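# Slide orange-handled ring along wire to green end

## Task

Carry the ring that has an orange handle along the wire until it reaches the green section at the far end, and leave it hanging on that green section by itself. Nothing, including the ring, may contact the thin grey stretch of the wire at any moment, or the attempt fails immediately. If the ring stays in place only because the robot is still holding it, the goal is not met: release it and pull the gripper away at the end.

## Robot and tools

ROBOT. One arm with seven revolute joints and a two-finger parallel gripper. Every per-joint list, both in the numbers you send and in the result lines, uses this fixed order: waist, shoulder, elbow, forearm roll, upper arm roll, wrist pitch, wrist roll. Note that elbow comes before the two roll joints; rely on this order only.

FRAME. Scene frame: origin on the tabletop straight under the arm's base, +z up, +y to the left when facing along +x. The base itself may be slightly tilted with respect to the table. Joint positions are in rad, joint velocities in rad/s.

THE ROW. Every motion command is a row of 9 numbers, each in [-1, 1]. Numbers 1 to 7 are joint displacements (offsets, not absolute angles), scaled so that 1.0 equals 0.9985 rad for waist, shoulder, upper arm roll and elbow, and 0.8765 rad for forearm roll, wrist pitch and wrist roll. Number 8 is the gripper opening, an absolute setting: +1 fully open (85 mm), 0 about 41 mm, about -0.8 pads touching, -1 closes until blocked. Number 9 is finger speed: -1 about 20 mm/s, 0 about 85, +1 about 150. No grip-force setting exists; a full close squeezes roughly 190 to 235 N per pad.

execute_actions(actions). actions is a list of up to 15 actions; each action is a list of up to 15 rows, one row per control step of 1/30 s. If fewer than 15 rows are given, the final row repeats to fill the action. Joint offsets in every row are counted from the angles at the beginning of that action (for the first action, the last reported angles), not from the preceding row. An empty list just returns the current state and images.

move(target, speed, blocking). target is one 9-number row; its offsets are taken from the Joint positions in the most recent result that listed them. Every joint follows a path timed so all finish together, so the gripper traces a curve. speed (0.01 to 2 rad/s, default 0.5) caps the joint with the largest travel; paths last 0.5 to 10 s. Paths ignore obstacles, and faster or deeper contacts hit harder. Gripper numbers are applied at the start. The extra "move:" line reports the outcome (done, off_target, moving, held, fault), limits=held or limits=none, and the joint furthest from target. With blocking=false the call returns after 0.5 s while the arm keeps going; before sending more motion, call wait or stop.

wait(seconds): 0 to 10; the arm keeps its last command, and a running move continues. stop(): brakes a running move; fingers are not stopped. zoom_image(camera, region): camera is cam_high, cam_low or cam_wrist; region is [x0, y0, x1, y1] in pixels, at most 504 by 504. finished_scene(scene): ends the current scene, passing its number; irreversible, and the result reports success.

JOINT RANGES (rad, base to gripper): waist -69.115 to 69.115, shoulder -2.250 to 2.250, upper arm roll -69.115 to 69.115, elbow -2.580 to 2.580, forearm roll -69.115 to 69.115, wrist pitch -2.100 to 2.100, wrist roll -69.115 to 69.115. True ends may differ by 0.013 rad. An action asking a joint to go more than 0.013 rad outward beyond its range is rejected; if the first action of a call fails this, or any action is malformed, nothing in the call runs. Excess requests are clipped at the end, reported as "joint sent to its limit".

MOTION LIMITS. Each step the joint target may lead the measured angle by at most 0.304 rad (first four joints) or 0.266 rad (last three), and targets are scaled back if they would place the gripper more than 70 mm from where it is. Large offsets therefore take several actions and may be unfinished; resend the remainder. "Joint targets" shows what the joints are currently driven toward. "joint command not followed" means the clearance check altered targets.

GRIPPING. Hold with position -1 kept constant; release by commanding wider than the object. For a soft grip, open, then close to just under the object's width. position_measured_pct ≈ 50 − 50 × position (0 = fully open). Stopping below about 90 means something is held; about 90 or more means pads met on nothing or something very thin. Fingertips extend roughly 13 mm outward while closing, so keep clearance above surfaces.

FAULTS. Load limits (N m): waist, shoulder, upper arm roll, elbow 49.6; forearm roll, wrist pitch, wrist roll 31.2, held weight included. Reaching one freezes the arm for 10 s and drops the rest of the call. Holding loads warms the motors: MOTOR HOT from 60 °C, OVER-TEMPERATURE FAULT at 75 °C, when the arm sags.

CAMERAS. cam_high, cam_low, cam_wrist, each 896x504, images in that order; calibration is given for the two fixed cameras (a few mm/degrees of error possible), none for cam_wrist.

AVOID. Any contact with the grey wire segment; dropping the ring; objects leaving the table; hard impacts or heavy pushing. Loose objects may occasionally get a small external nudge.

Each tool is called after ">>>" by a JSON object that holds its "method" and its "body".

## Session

>>> {"method": "execute_actions", "body": {"actions": []}}

Scene clock: 0.00 s.
position_measured_pct=0.0
Joint names: [waist, shoulder, elbow, forearm roll, upper arm roll, wrist pitch, wrist roll]
Joint positions: [ 0.103  1.666  1.432  0.575  0.976  1.005 -0.738]
Joint velocities: [-0.    -0.003  0.001  0.001 -0.     0.001 -0.001]
Joint targets: [0.103 1.666 1.432 0.575 0.976 1.005 -0.738]

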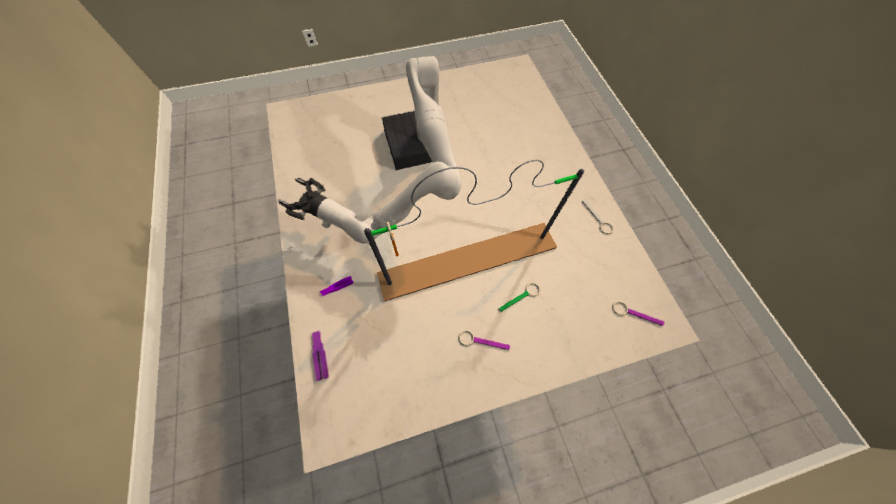

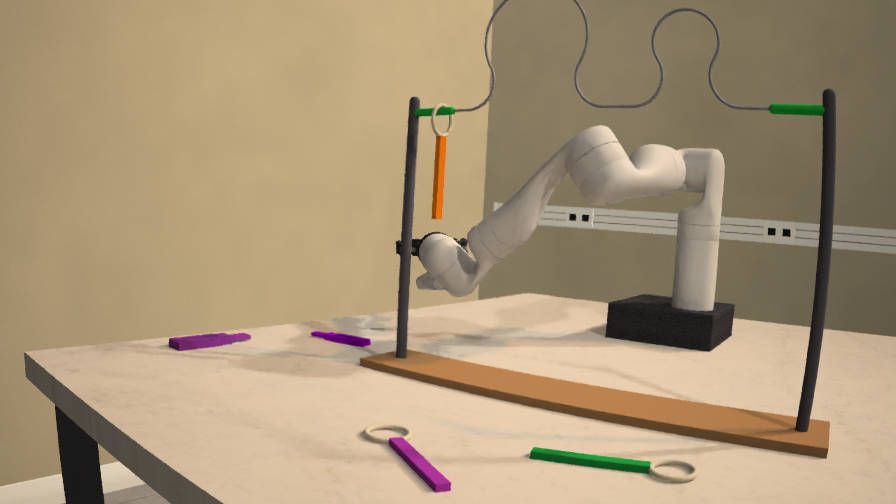

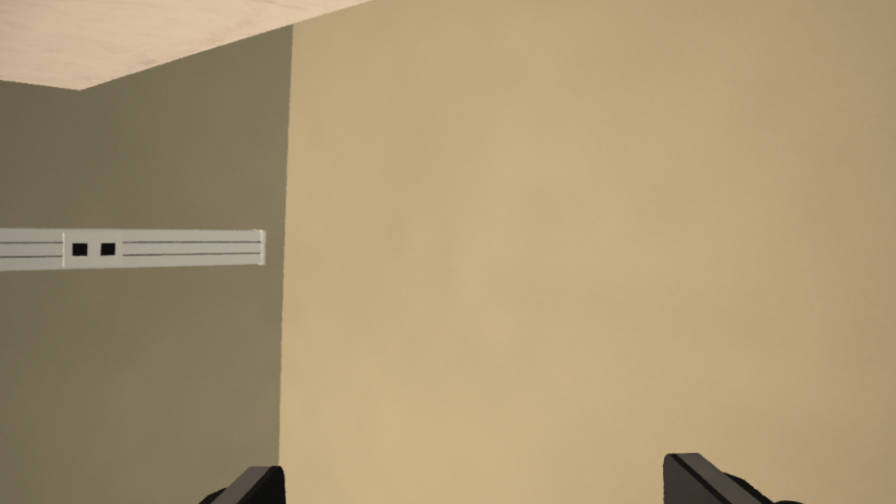

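>>> {"method": "zoom_image", "body": {"camera": "cam_low", "region": [395,0,635,240]}}

>>> {"method": "zoom_image", "body": {"camera": "cam_low", "region": [610,0,850,140]}}

>>> {"method": "zoom_image", "body": {"camera": "cam_high", "region": [355,150,495,300]}}

>>> {"method": "zoom_image", "body": {"camera": "cam_high", "region": [460,140,600,260]}}

Region (395, 0, 635, 240) of cam_low's 896x504 image, scaled by 2.100, with more detail than that image has.

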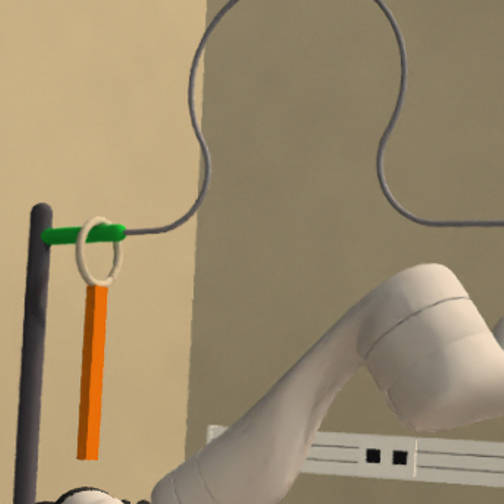

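Region (610, 0, 850, 140) of cam_low's 896x504 image, scaled by 2.100, with more detail than that image has; it fills the top 294 rows of this view, and the rest is white.

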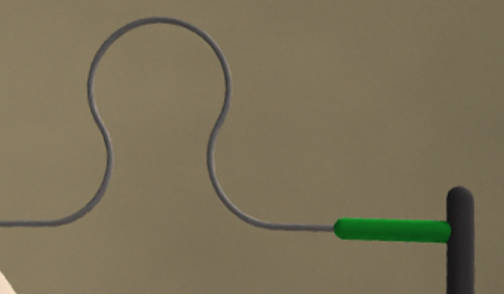

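Region (355, 150, 495, 300) of cam_high's 896x504 image, scaled by 3.360, with more detail than that image has; it fills the left 470 columns of this view, and the rest is white.

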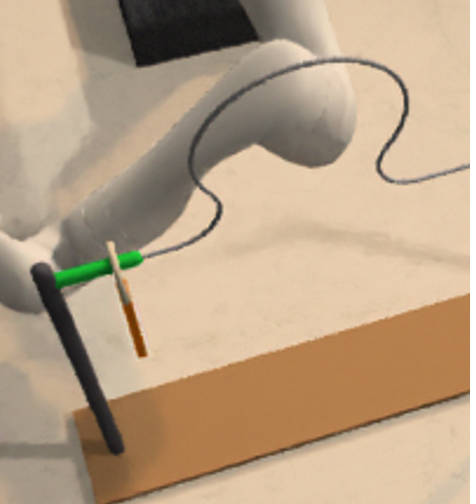

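Region (460, 140, 600, 260) of cam_high's 896x504 image, scaled by 3.600, with more detail than that image has; it fills the top 432 rows of this view, and the rest is white.

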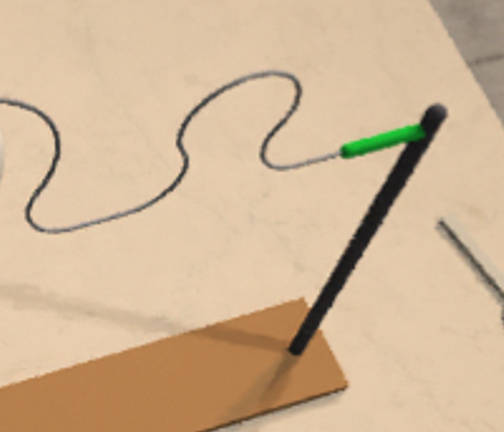

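>>> {"method": "move", "body": {"target": [0.8,-0.7,0.1,0,0,0,-0.4,-0.2,0], "speed": 1.0}}

>>> {"method": "move", "body": {"target": [0,-0.85,0.964,-0.656,-0.9775,-1,-0.55,-0.2,0], "speed": 1.0}}

Scene clock: 78.77 s.
position_measured_pct=59.9
Joint names: [waist, shoulder, elbow, forearm roll, upper arm roll, wrist pitch, wrist roll]
Joint positions: [ 0.902  0.968  1.532  0.575  0.976  1.005 -1.089]
Joint velocities: [ 0.003 -0.004 -0.    -0.     0.    -0.    -0.001]
Joint targets: [0.902 0.967 1.532 0.575 0.976 1.005 -1.089]
move: done; limits=none; farthest joint: the shoulder, 0.001 radians from its target (0.699 radians at the start)

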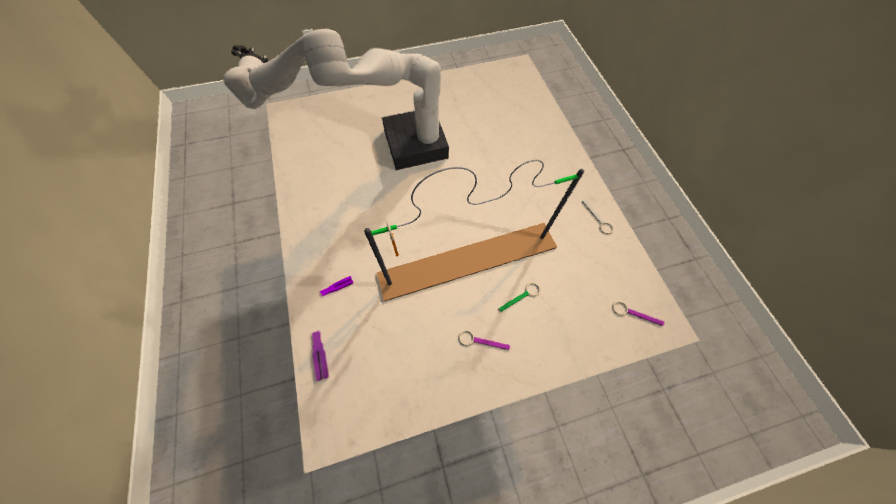

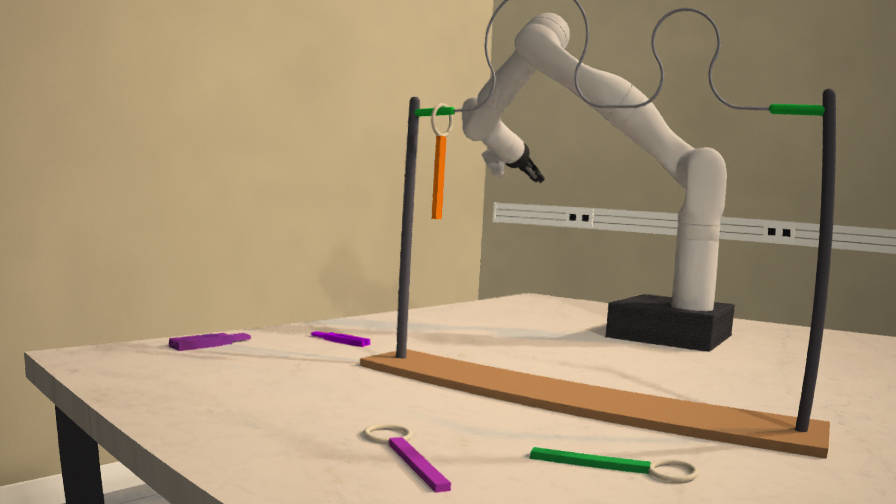

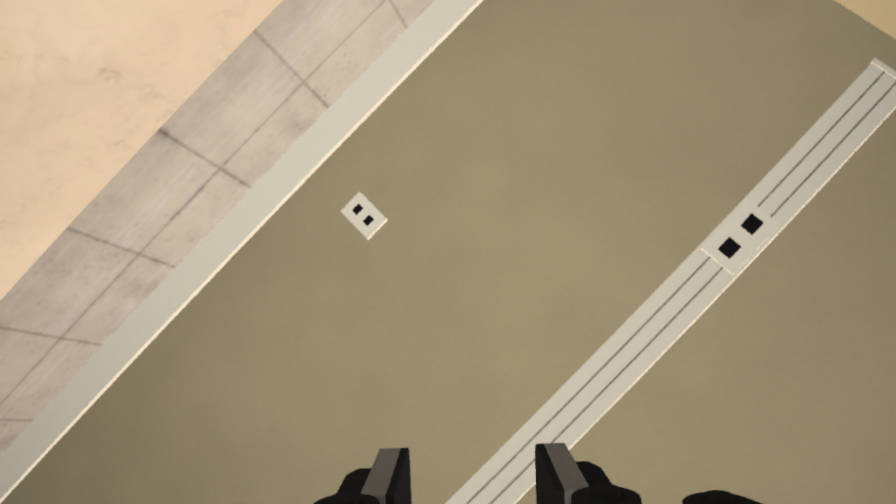

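Scene clock: 80.87 s.
position_measured_pct=59.9
Joint names: [waist, shoulder, elbow, forearm roll, upper arm roll, wrist pitch, wrist roll]
Joint positions: [ 0.902  0.119  2.494 -0.    -0.     0.128 -1.571]
Joint velocities: [ 0.    -0.004  0.001 -0.001  0.    -0.    -0.   ]
Joint targets: [0.902 0.119 2.494 -0.000 -0.000 0.128 -1.571]
move: done; limits=none; farthest joint: the waist, 0.000 radians from its target (0.000 radians at the start)

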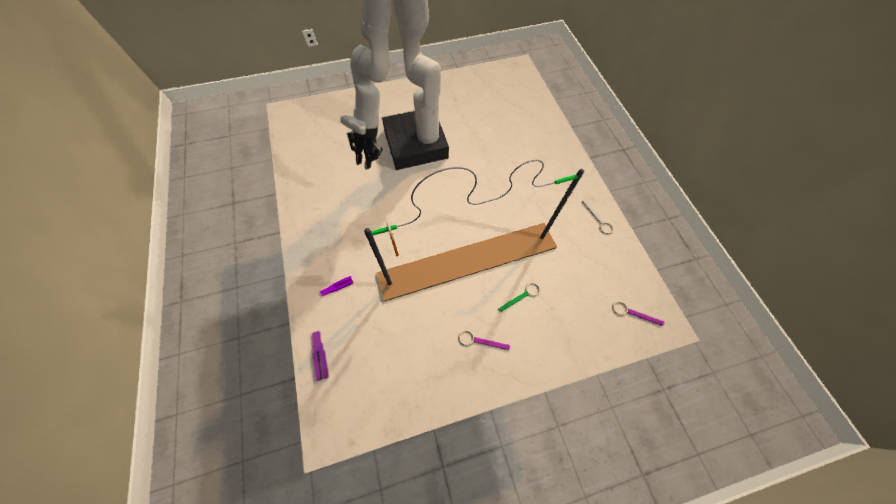

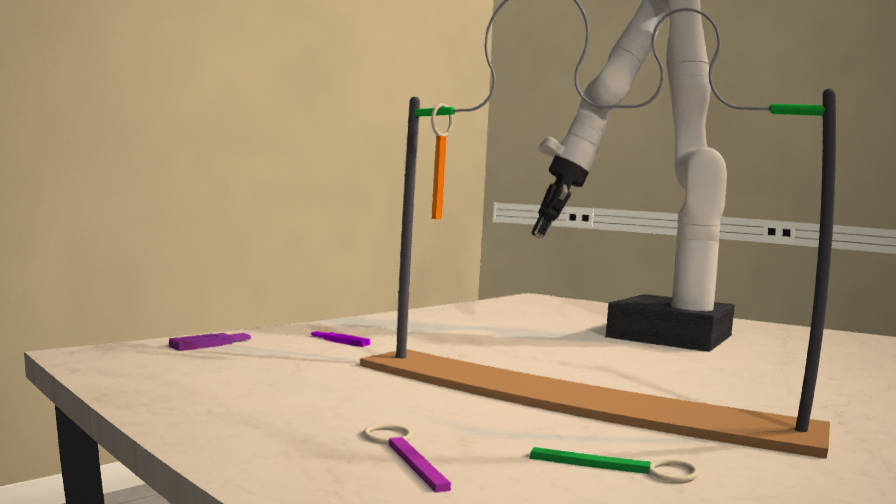

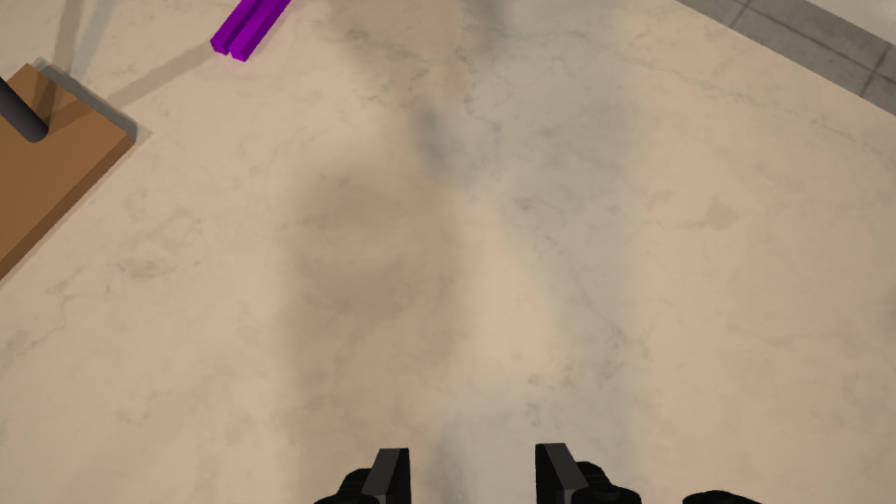

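>>> {"method": "move", "body": {"target": [-0.511,0.4,0,0,0,-1,0,-0.2,0], "speed": 1.1}}

>>> {"method": "move", "body": {"target": [0,0.396,0,0,0,-1,0,-0.2,0], "speed": 1.1}}

Scene clock: 87.90 s.
position_measured_pct=59.9
Joint names: [waist, shoulder, elbow, forearm roll, upper arm roll, wrist pitch, wrist roll]
Joint positions: [ 0.392  0.518  2.494 -0.    -0.    -0.748 -1.571]
Joint velocities: [-0.003  0.002  0.    -0.001 -0.    -0.    -0.   ]
Joint targets: [0.392 0.519 2.494 -0.000 -0.000 -0.748 -1.571]
move: done; limits=none; farthest joint: the waist, 0.000 radians from its target (0.510 radians at the start)

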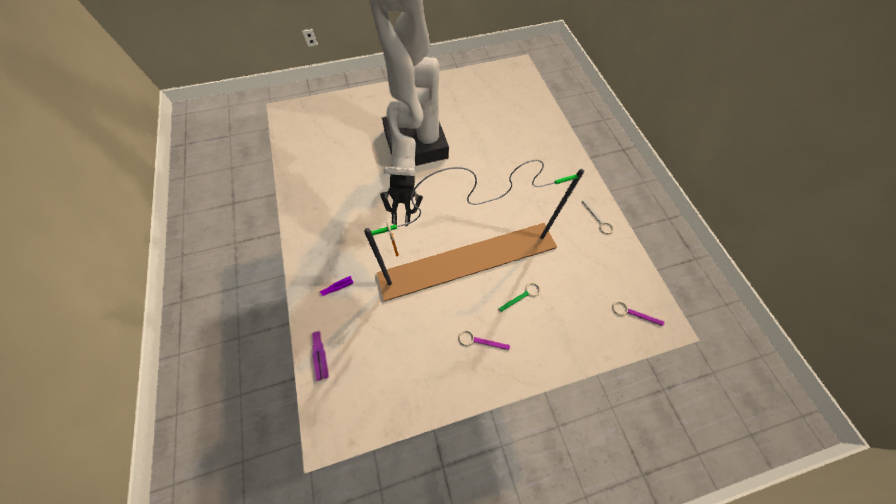

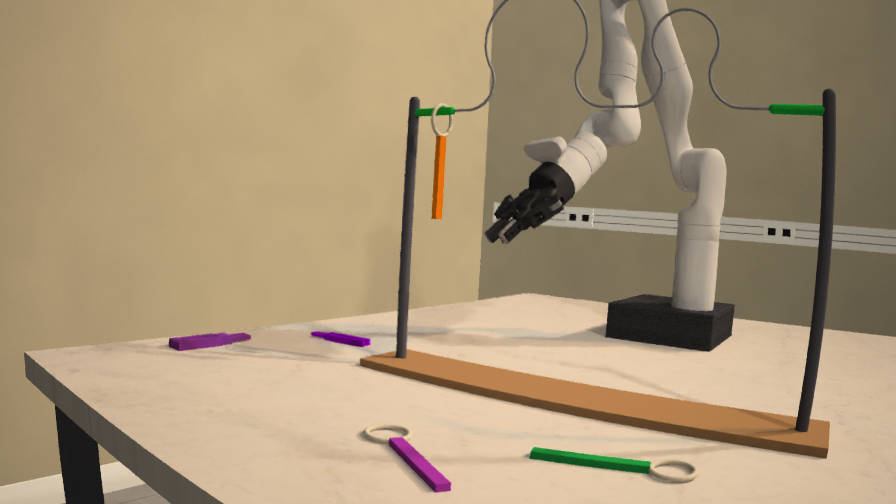

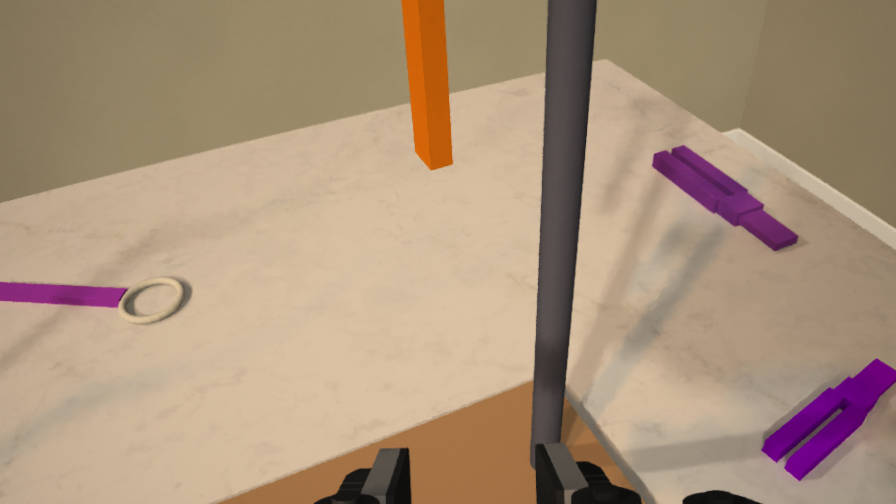

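Scene clock: 89.43 s.
position_measured_pct=59.9
Joint names: [waist, shoulder, elbow, forearm roll, upper arm roll, wrist pitch, wrist roll]
Joint positions: [ 0.392  0.914  2.494 -0.    -0.    -1.625 -1.571]
Joint velocities: [ 0.     0.003  0.    -0.001 -0.     0.     0.   ]
Joint targets: [0.392 0.914 2.494 -0.000 -0.000 -1.625 -1.571]
move: done; limits=none; farthest joint: the waist, 0.000 radians from its target (0.000 radians at the start)

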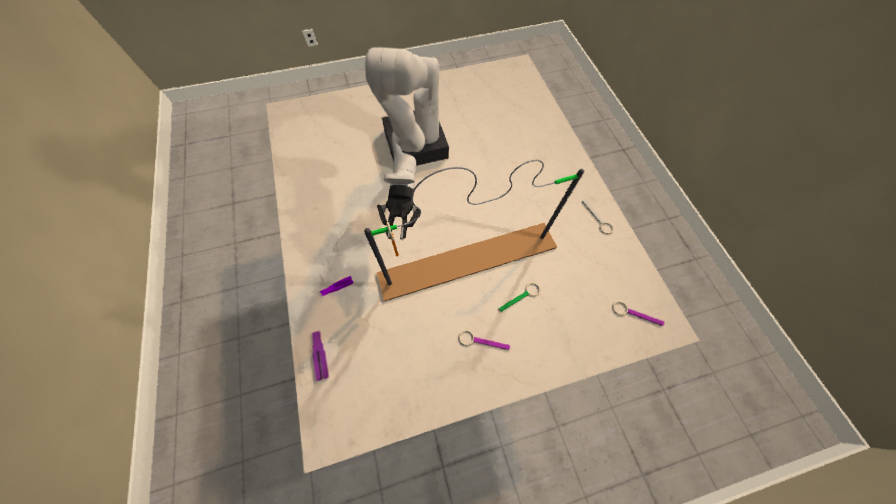

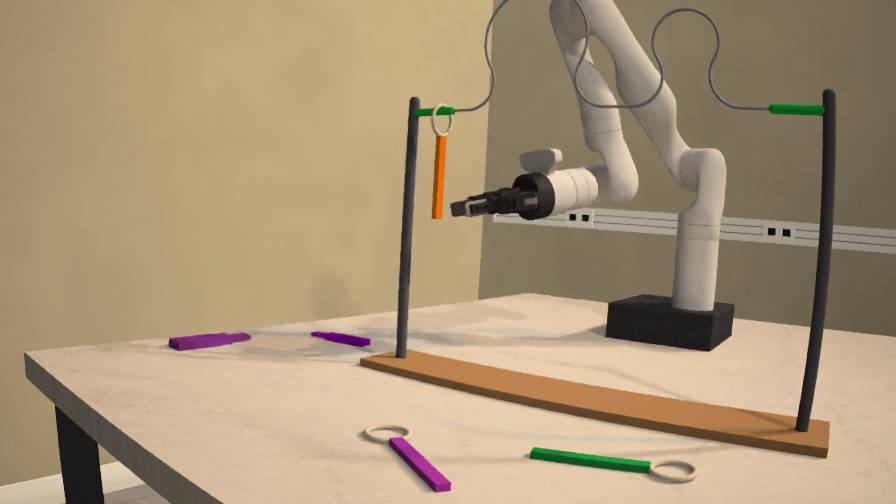

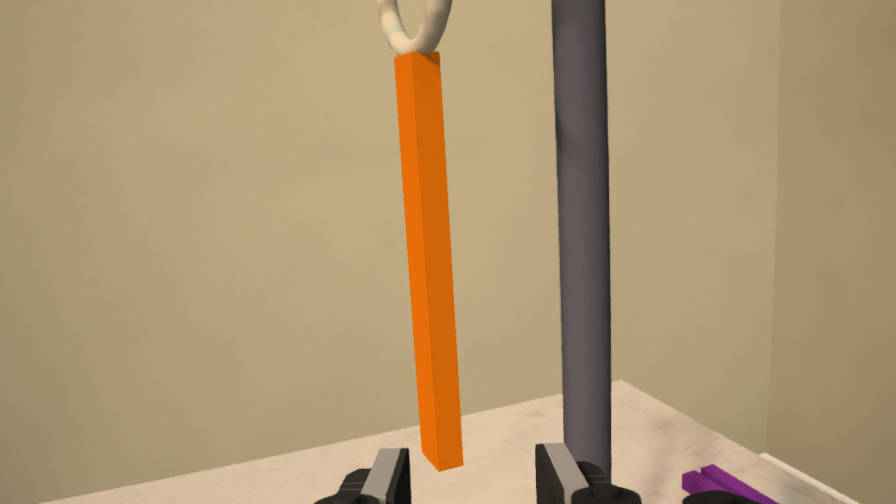

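>>> {"method": "move", "body": {"target": [-0.015,0.005,-0.183,0,0,0.156,0,-0.2,0], "speed": 0.3}}

>>> {"method": "zoom_image", "body": {"camera": "cam_low", "region": [395,90,545,240]}}

>>> {"method": "zoom_image", "body": {"camera": "cam_high", "region": [355,190,445,280]}}

Scene clock: 123.53 s.
position_measured_pct=59.9
Joint names: [waist, shoulder, elbow, forearm roll, upper arm roll, wrist pitch, wrist roll]
Joint positions: [ 0.377  0.919  2.312 -0.    -0.    -1.488 -1.571]
Joint velocities: [-0.    -0.001 -0.002  0.     0.002  0.001 -0.001]
Joint targets: [0.377 0.919 2.311 -0.000 -0.000 -1.488 -1.571]
move: done; limits=none; farthest joint: the waist, 0.000 radians from its target (0.015 radians at the start)

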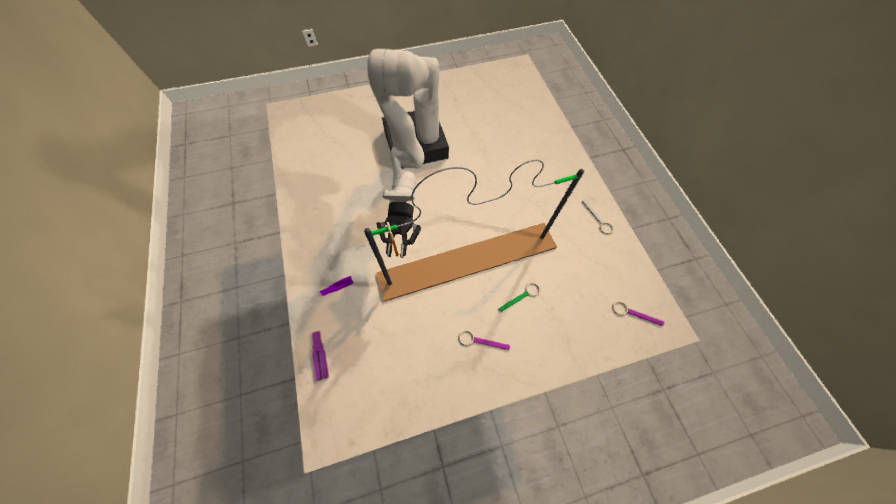

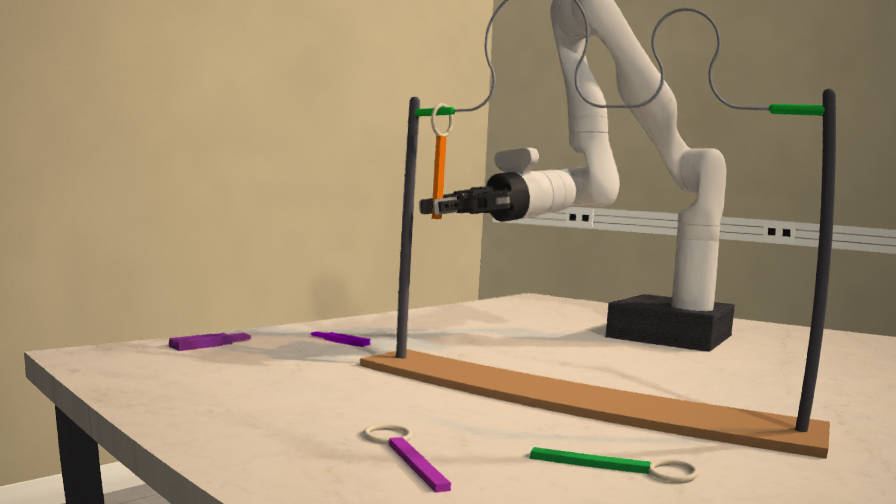

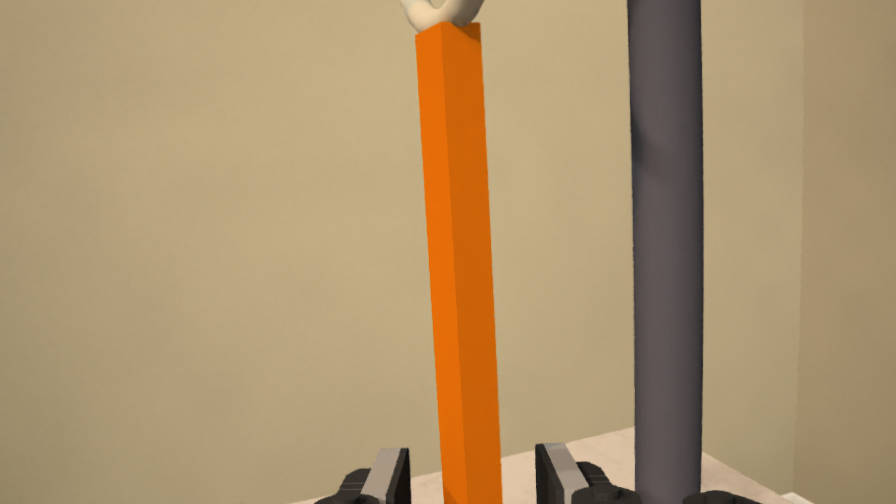

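Region (395, 90, 545, 240) of cam_low's 896x504 image, scaled by 3.360, with more detail than that image has.

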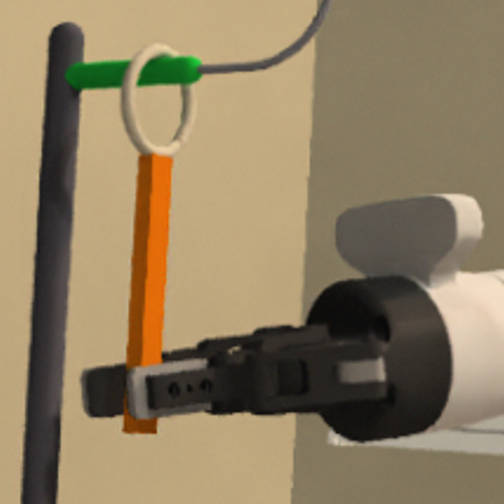

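Region (355, 190, 445, 280) of cam_high's 896x504 image, scaled by 5.600, with more detail than that image has.

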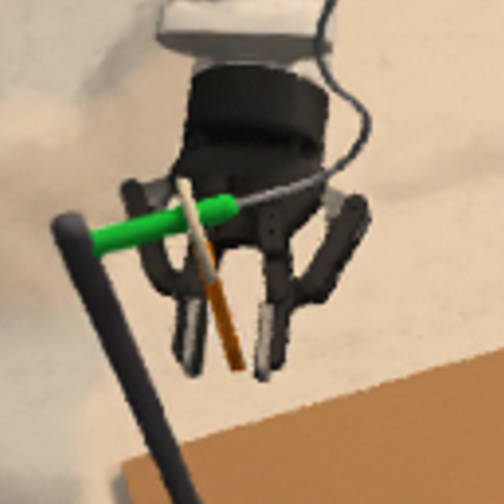

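>>> {"method": "move", "body": {"target": [0,0,0,0,0,0,0,-0.655,-0.7]}}

>>> {"method": "move", "body": {"target": [0.016,-0.023,-0.006,0,0,0.007,0,-0.655,-0.7], "speed": 0.06}}

>>> {"method": "zoom_image", "body": {"camera": "cam_low", "region": [395,90,545,240]}}

Scene clock: 140.43 s.
position_measured_pct=82.1
Joint names: [waist, shoulder, elbow, forearm roll, upper arm roll, wrist pitch, wrist roll]
Joint positions: [ 0.377  0.919  2.312 -0.    -0.    -1.488 -1.571]
Joint velocities: [-0.     0.002 -0.    -0.     0.    -0.    -0.   ]
Joint targets: [0.377 0.919 2.312 -0.000 -0.000 -1.488 -1.571]
move: done; limits=none; farthest joint: the waist, 0.000 radians from its target (0.000 radians at the start)

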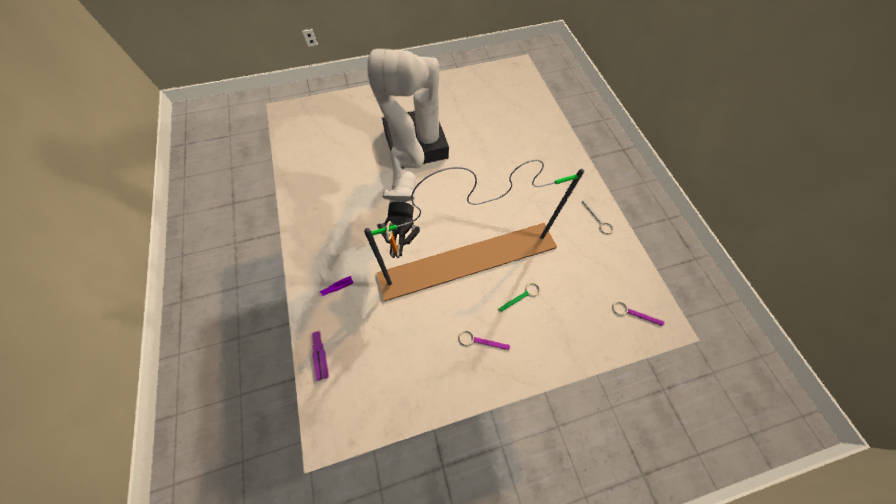

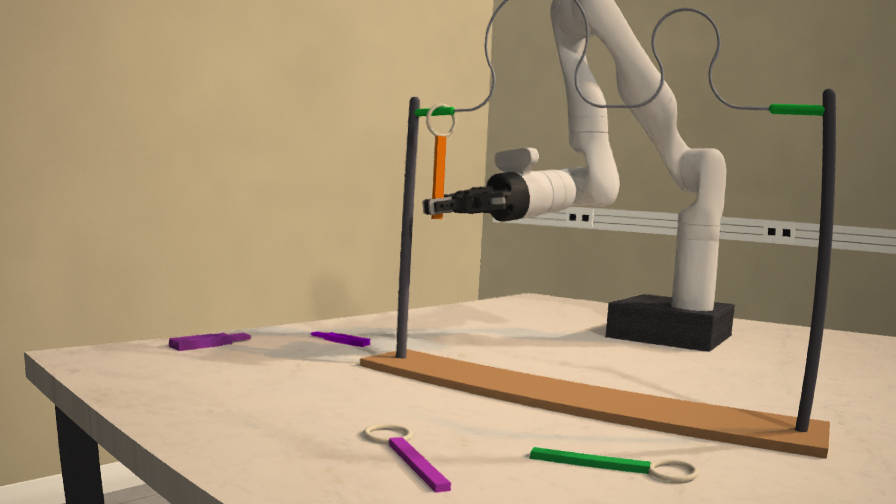

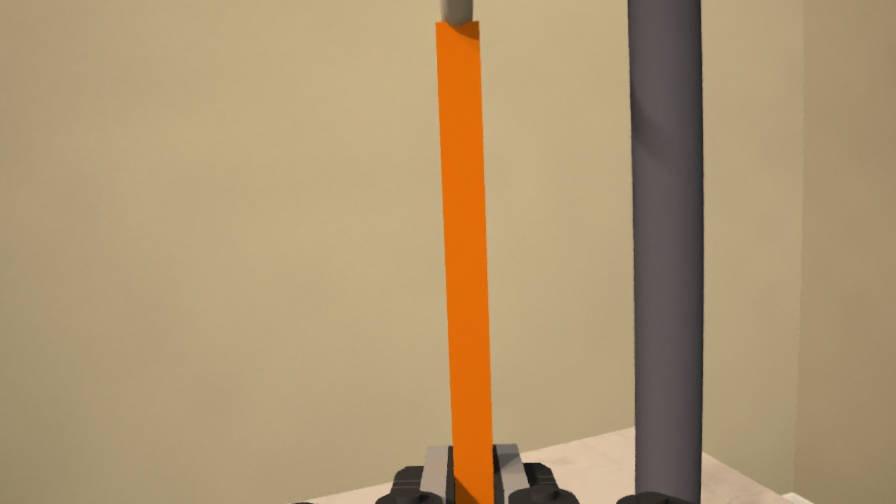

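Scene clock: 141.20 s.
position_measured_pct=82.1
Joint names: [waist, shoulder, elbow, forearm roll, upper arm roll, wrist pitch, wrist roll]
Joint positions: [ 0.393  0.896  2.306 -0.    -0.    -1.482 -1.571]
Joint velocities: [ 0.002 -0.004 -0.002 -0.     0.001  0.    -0.001]
Joint targets: [0.393 0.896 2.306 -0.000 -0.000 -1.482 -1.571]
move: done; limits=none; farthest joint: the waist, 0.000 radians from its target (0.016 radians at the start)

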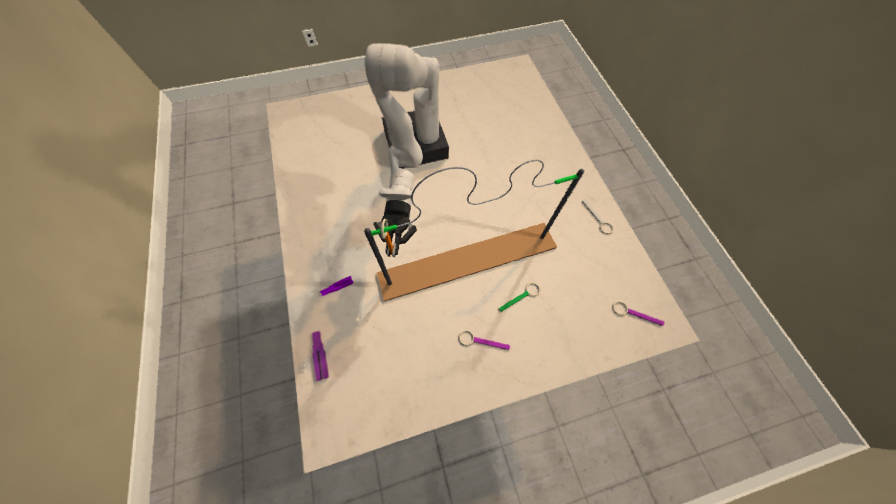

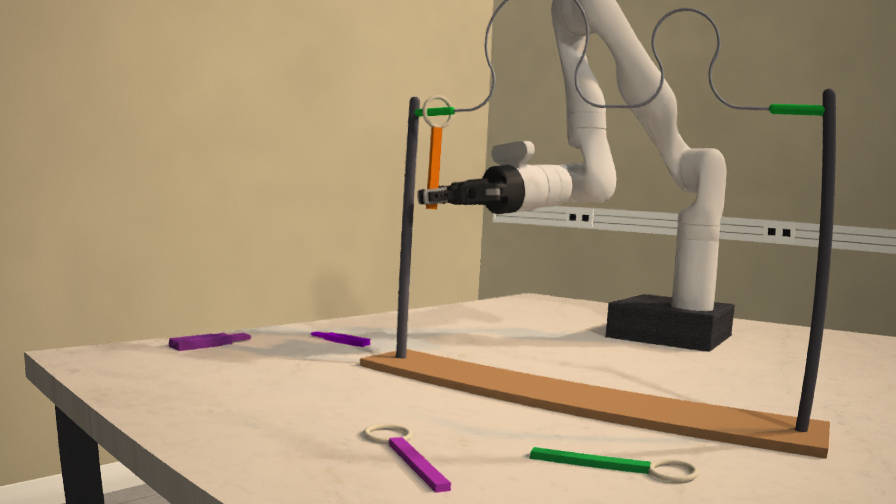

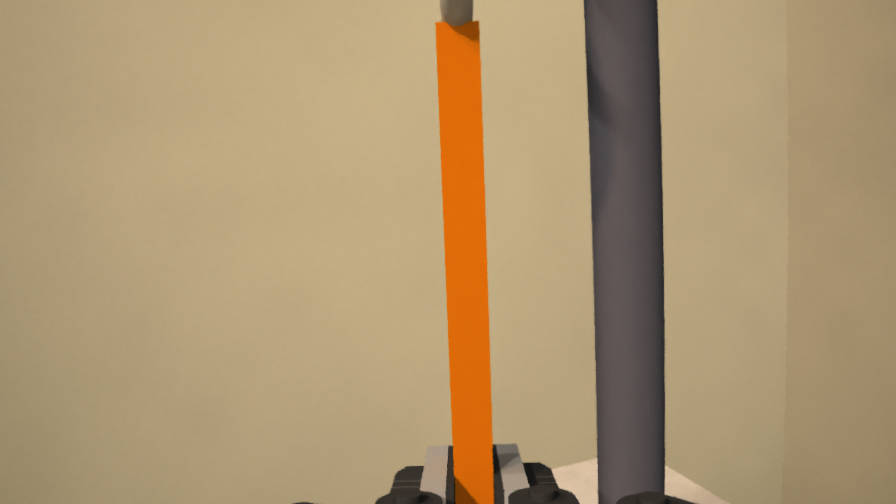

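Region (395, 90, 545, 240) of cam_low's 896x504 image, scaled by 3.360, with more detail than that image has.

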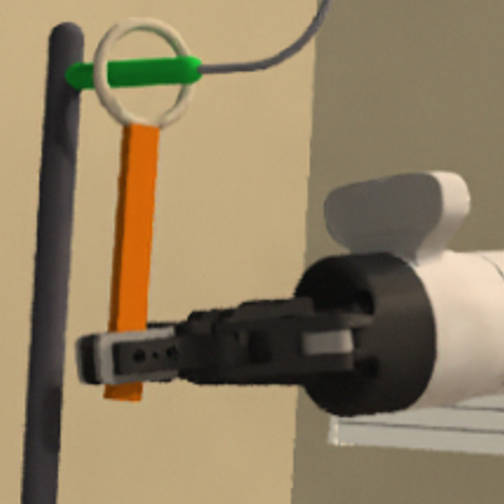

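>>> {"method": "move", "body": {"target": [0,-0.049,0.176,0,0,-0.116,0,-0.655,-0.7], "speed": 0.17}}

>>> {"method": "move", "body": {"target": [0,-0.4313,0.035,0,0,0.7375,0,-0.655,-0.7], "speed": 0.5}}

>>> {"method": "zoom_image", "body": {"camera": "cam_low", "region": [395,60,555,220]}}

Scene clock: 149.73 s.
position_measured_pct=82.1
Joint names: [waist, shoulder, elbow, forearm roll, upper arm roll, wrist pitch, wrist roll]
Joint positions: [ 0.392  0.847  2.481  0.    -0.001 -1.583 -1.571]
Joint velocities: [ 0.    -0.001  0.001  0.001  0.    -0.001  0.   ]
Joint targets: [0.393 0.847 2.481 -0.000 -0.000 -1.584 -1.571]
move: done; limits=none; farthest joint: the waist, 0.001 radians from its target (0.000 radians at the start)

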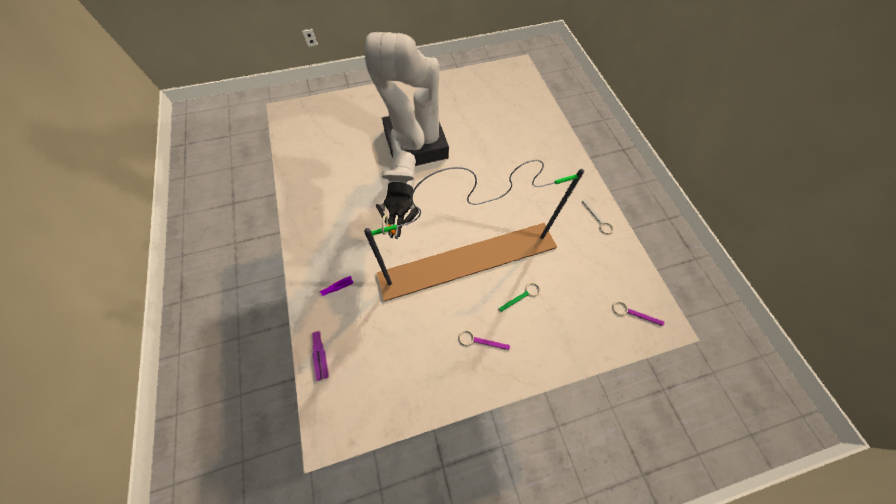

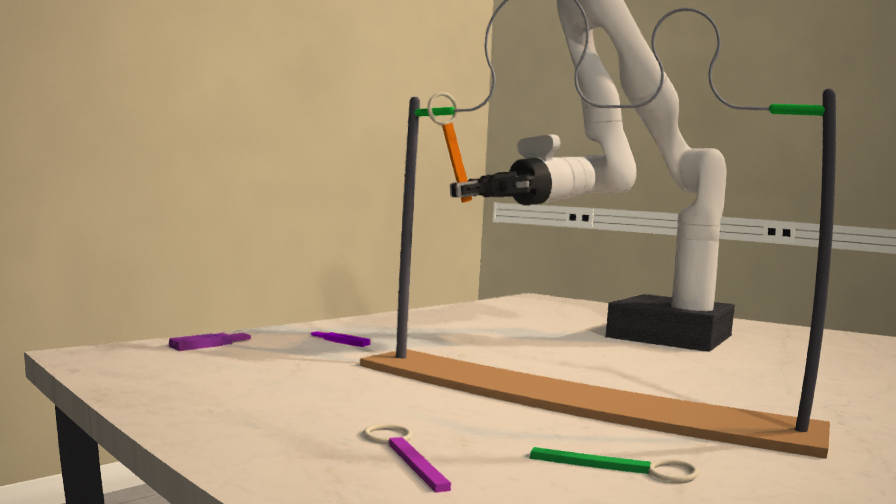

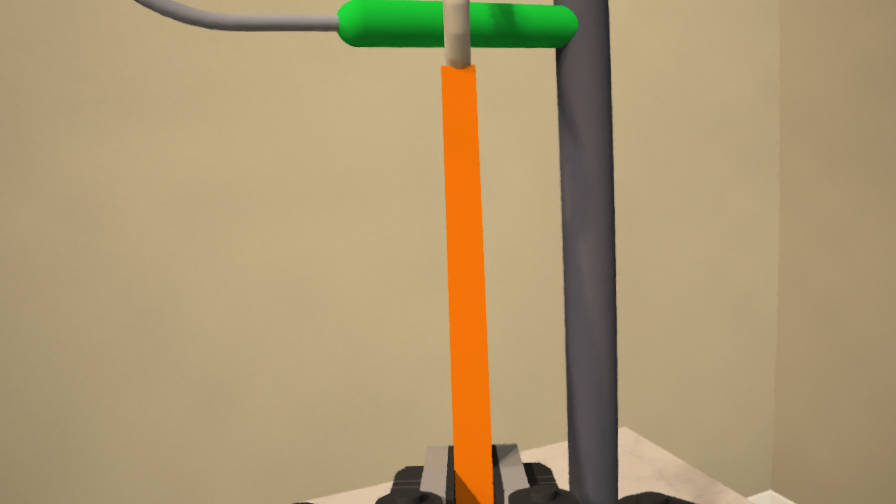

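Scene clock: 151.60 s.
position_measured_pct=82.1
Joint names: [waist, shoulder, elbow, forearm roll, upper arm roll, wrist pitch, wrist roll]
Joint positions: [ 0.392  0.417  2.516  0.    -0.001 -0.936 -1.571]
Joint velocities: [ 0.    -0.003  0.001  0.001  0.     0.001  0.   ]
Joint targets: [0.392 0.416 2.516 0.000 -0.001 -0.937 -1.571]
move: done; limits=none; farthest joint: the shoulder, 0.001 radians from its target (0.431 radians at the start)

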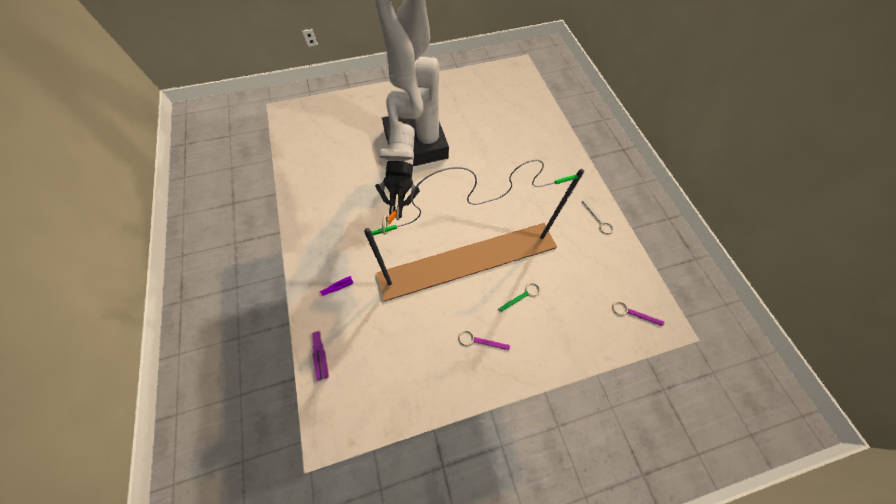

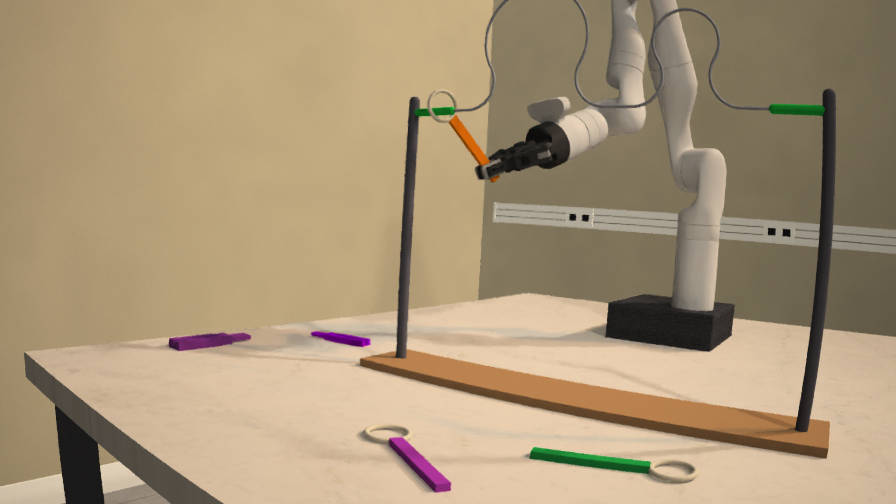

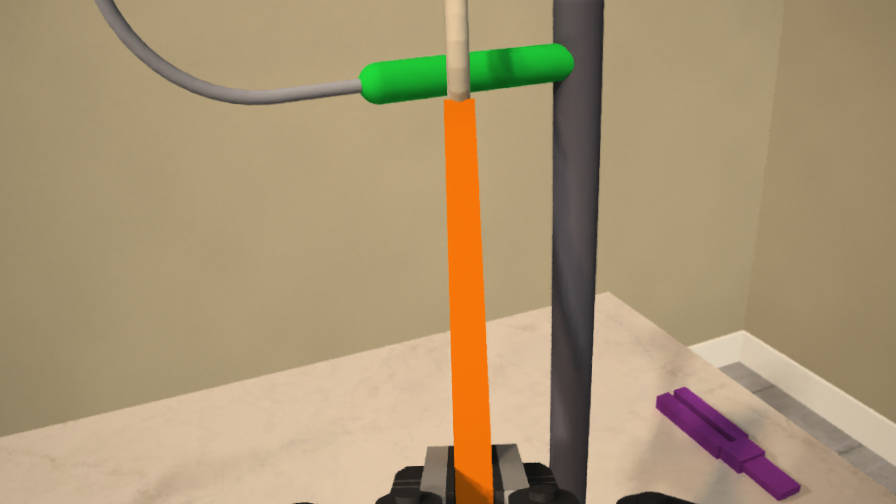

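Region (395, 60, 555, 220) of cam_low's 896x504 image, scaled by 3.150, with more detail than that image has.

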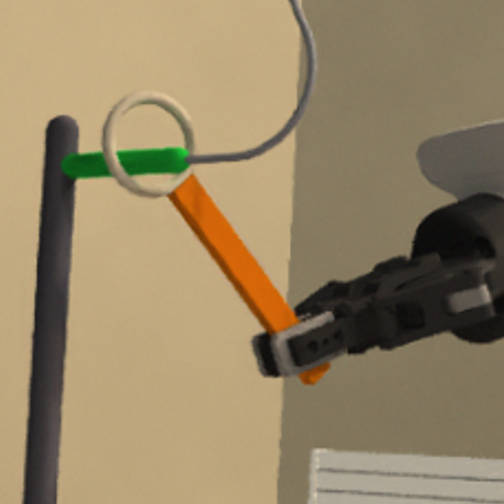

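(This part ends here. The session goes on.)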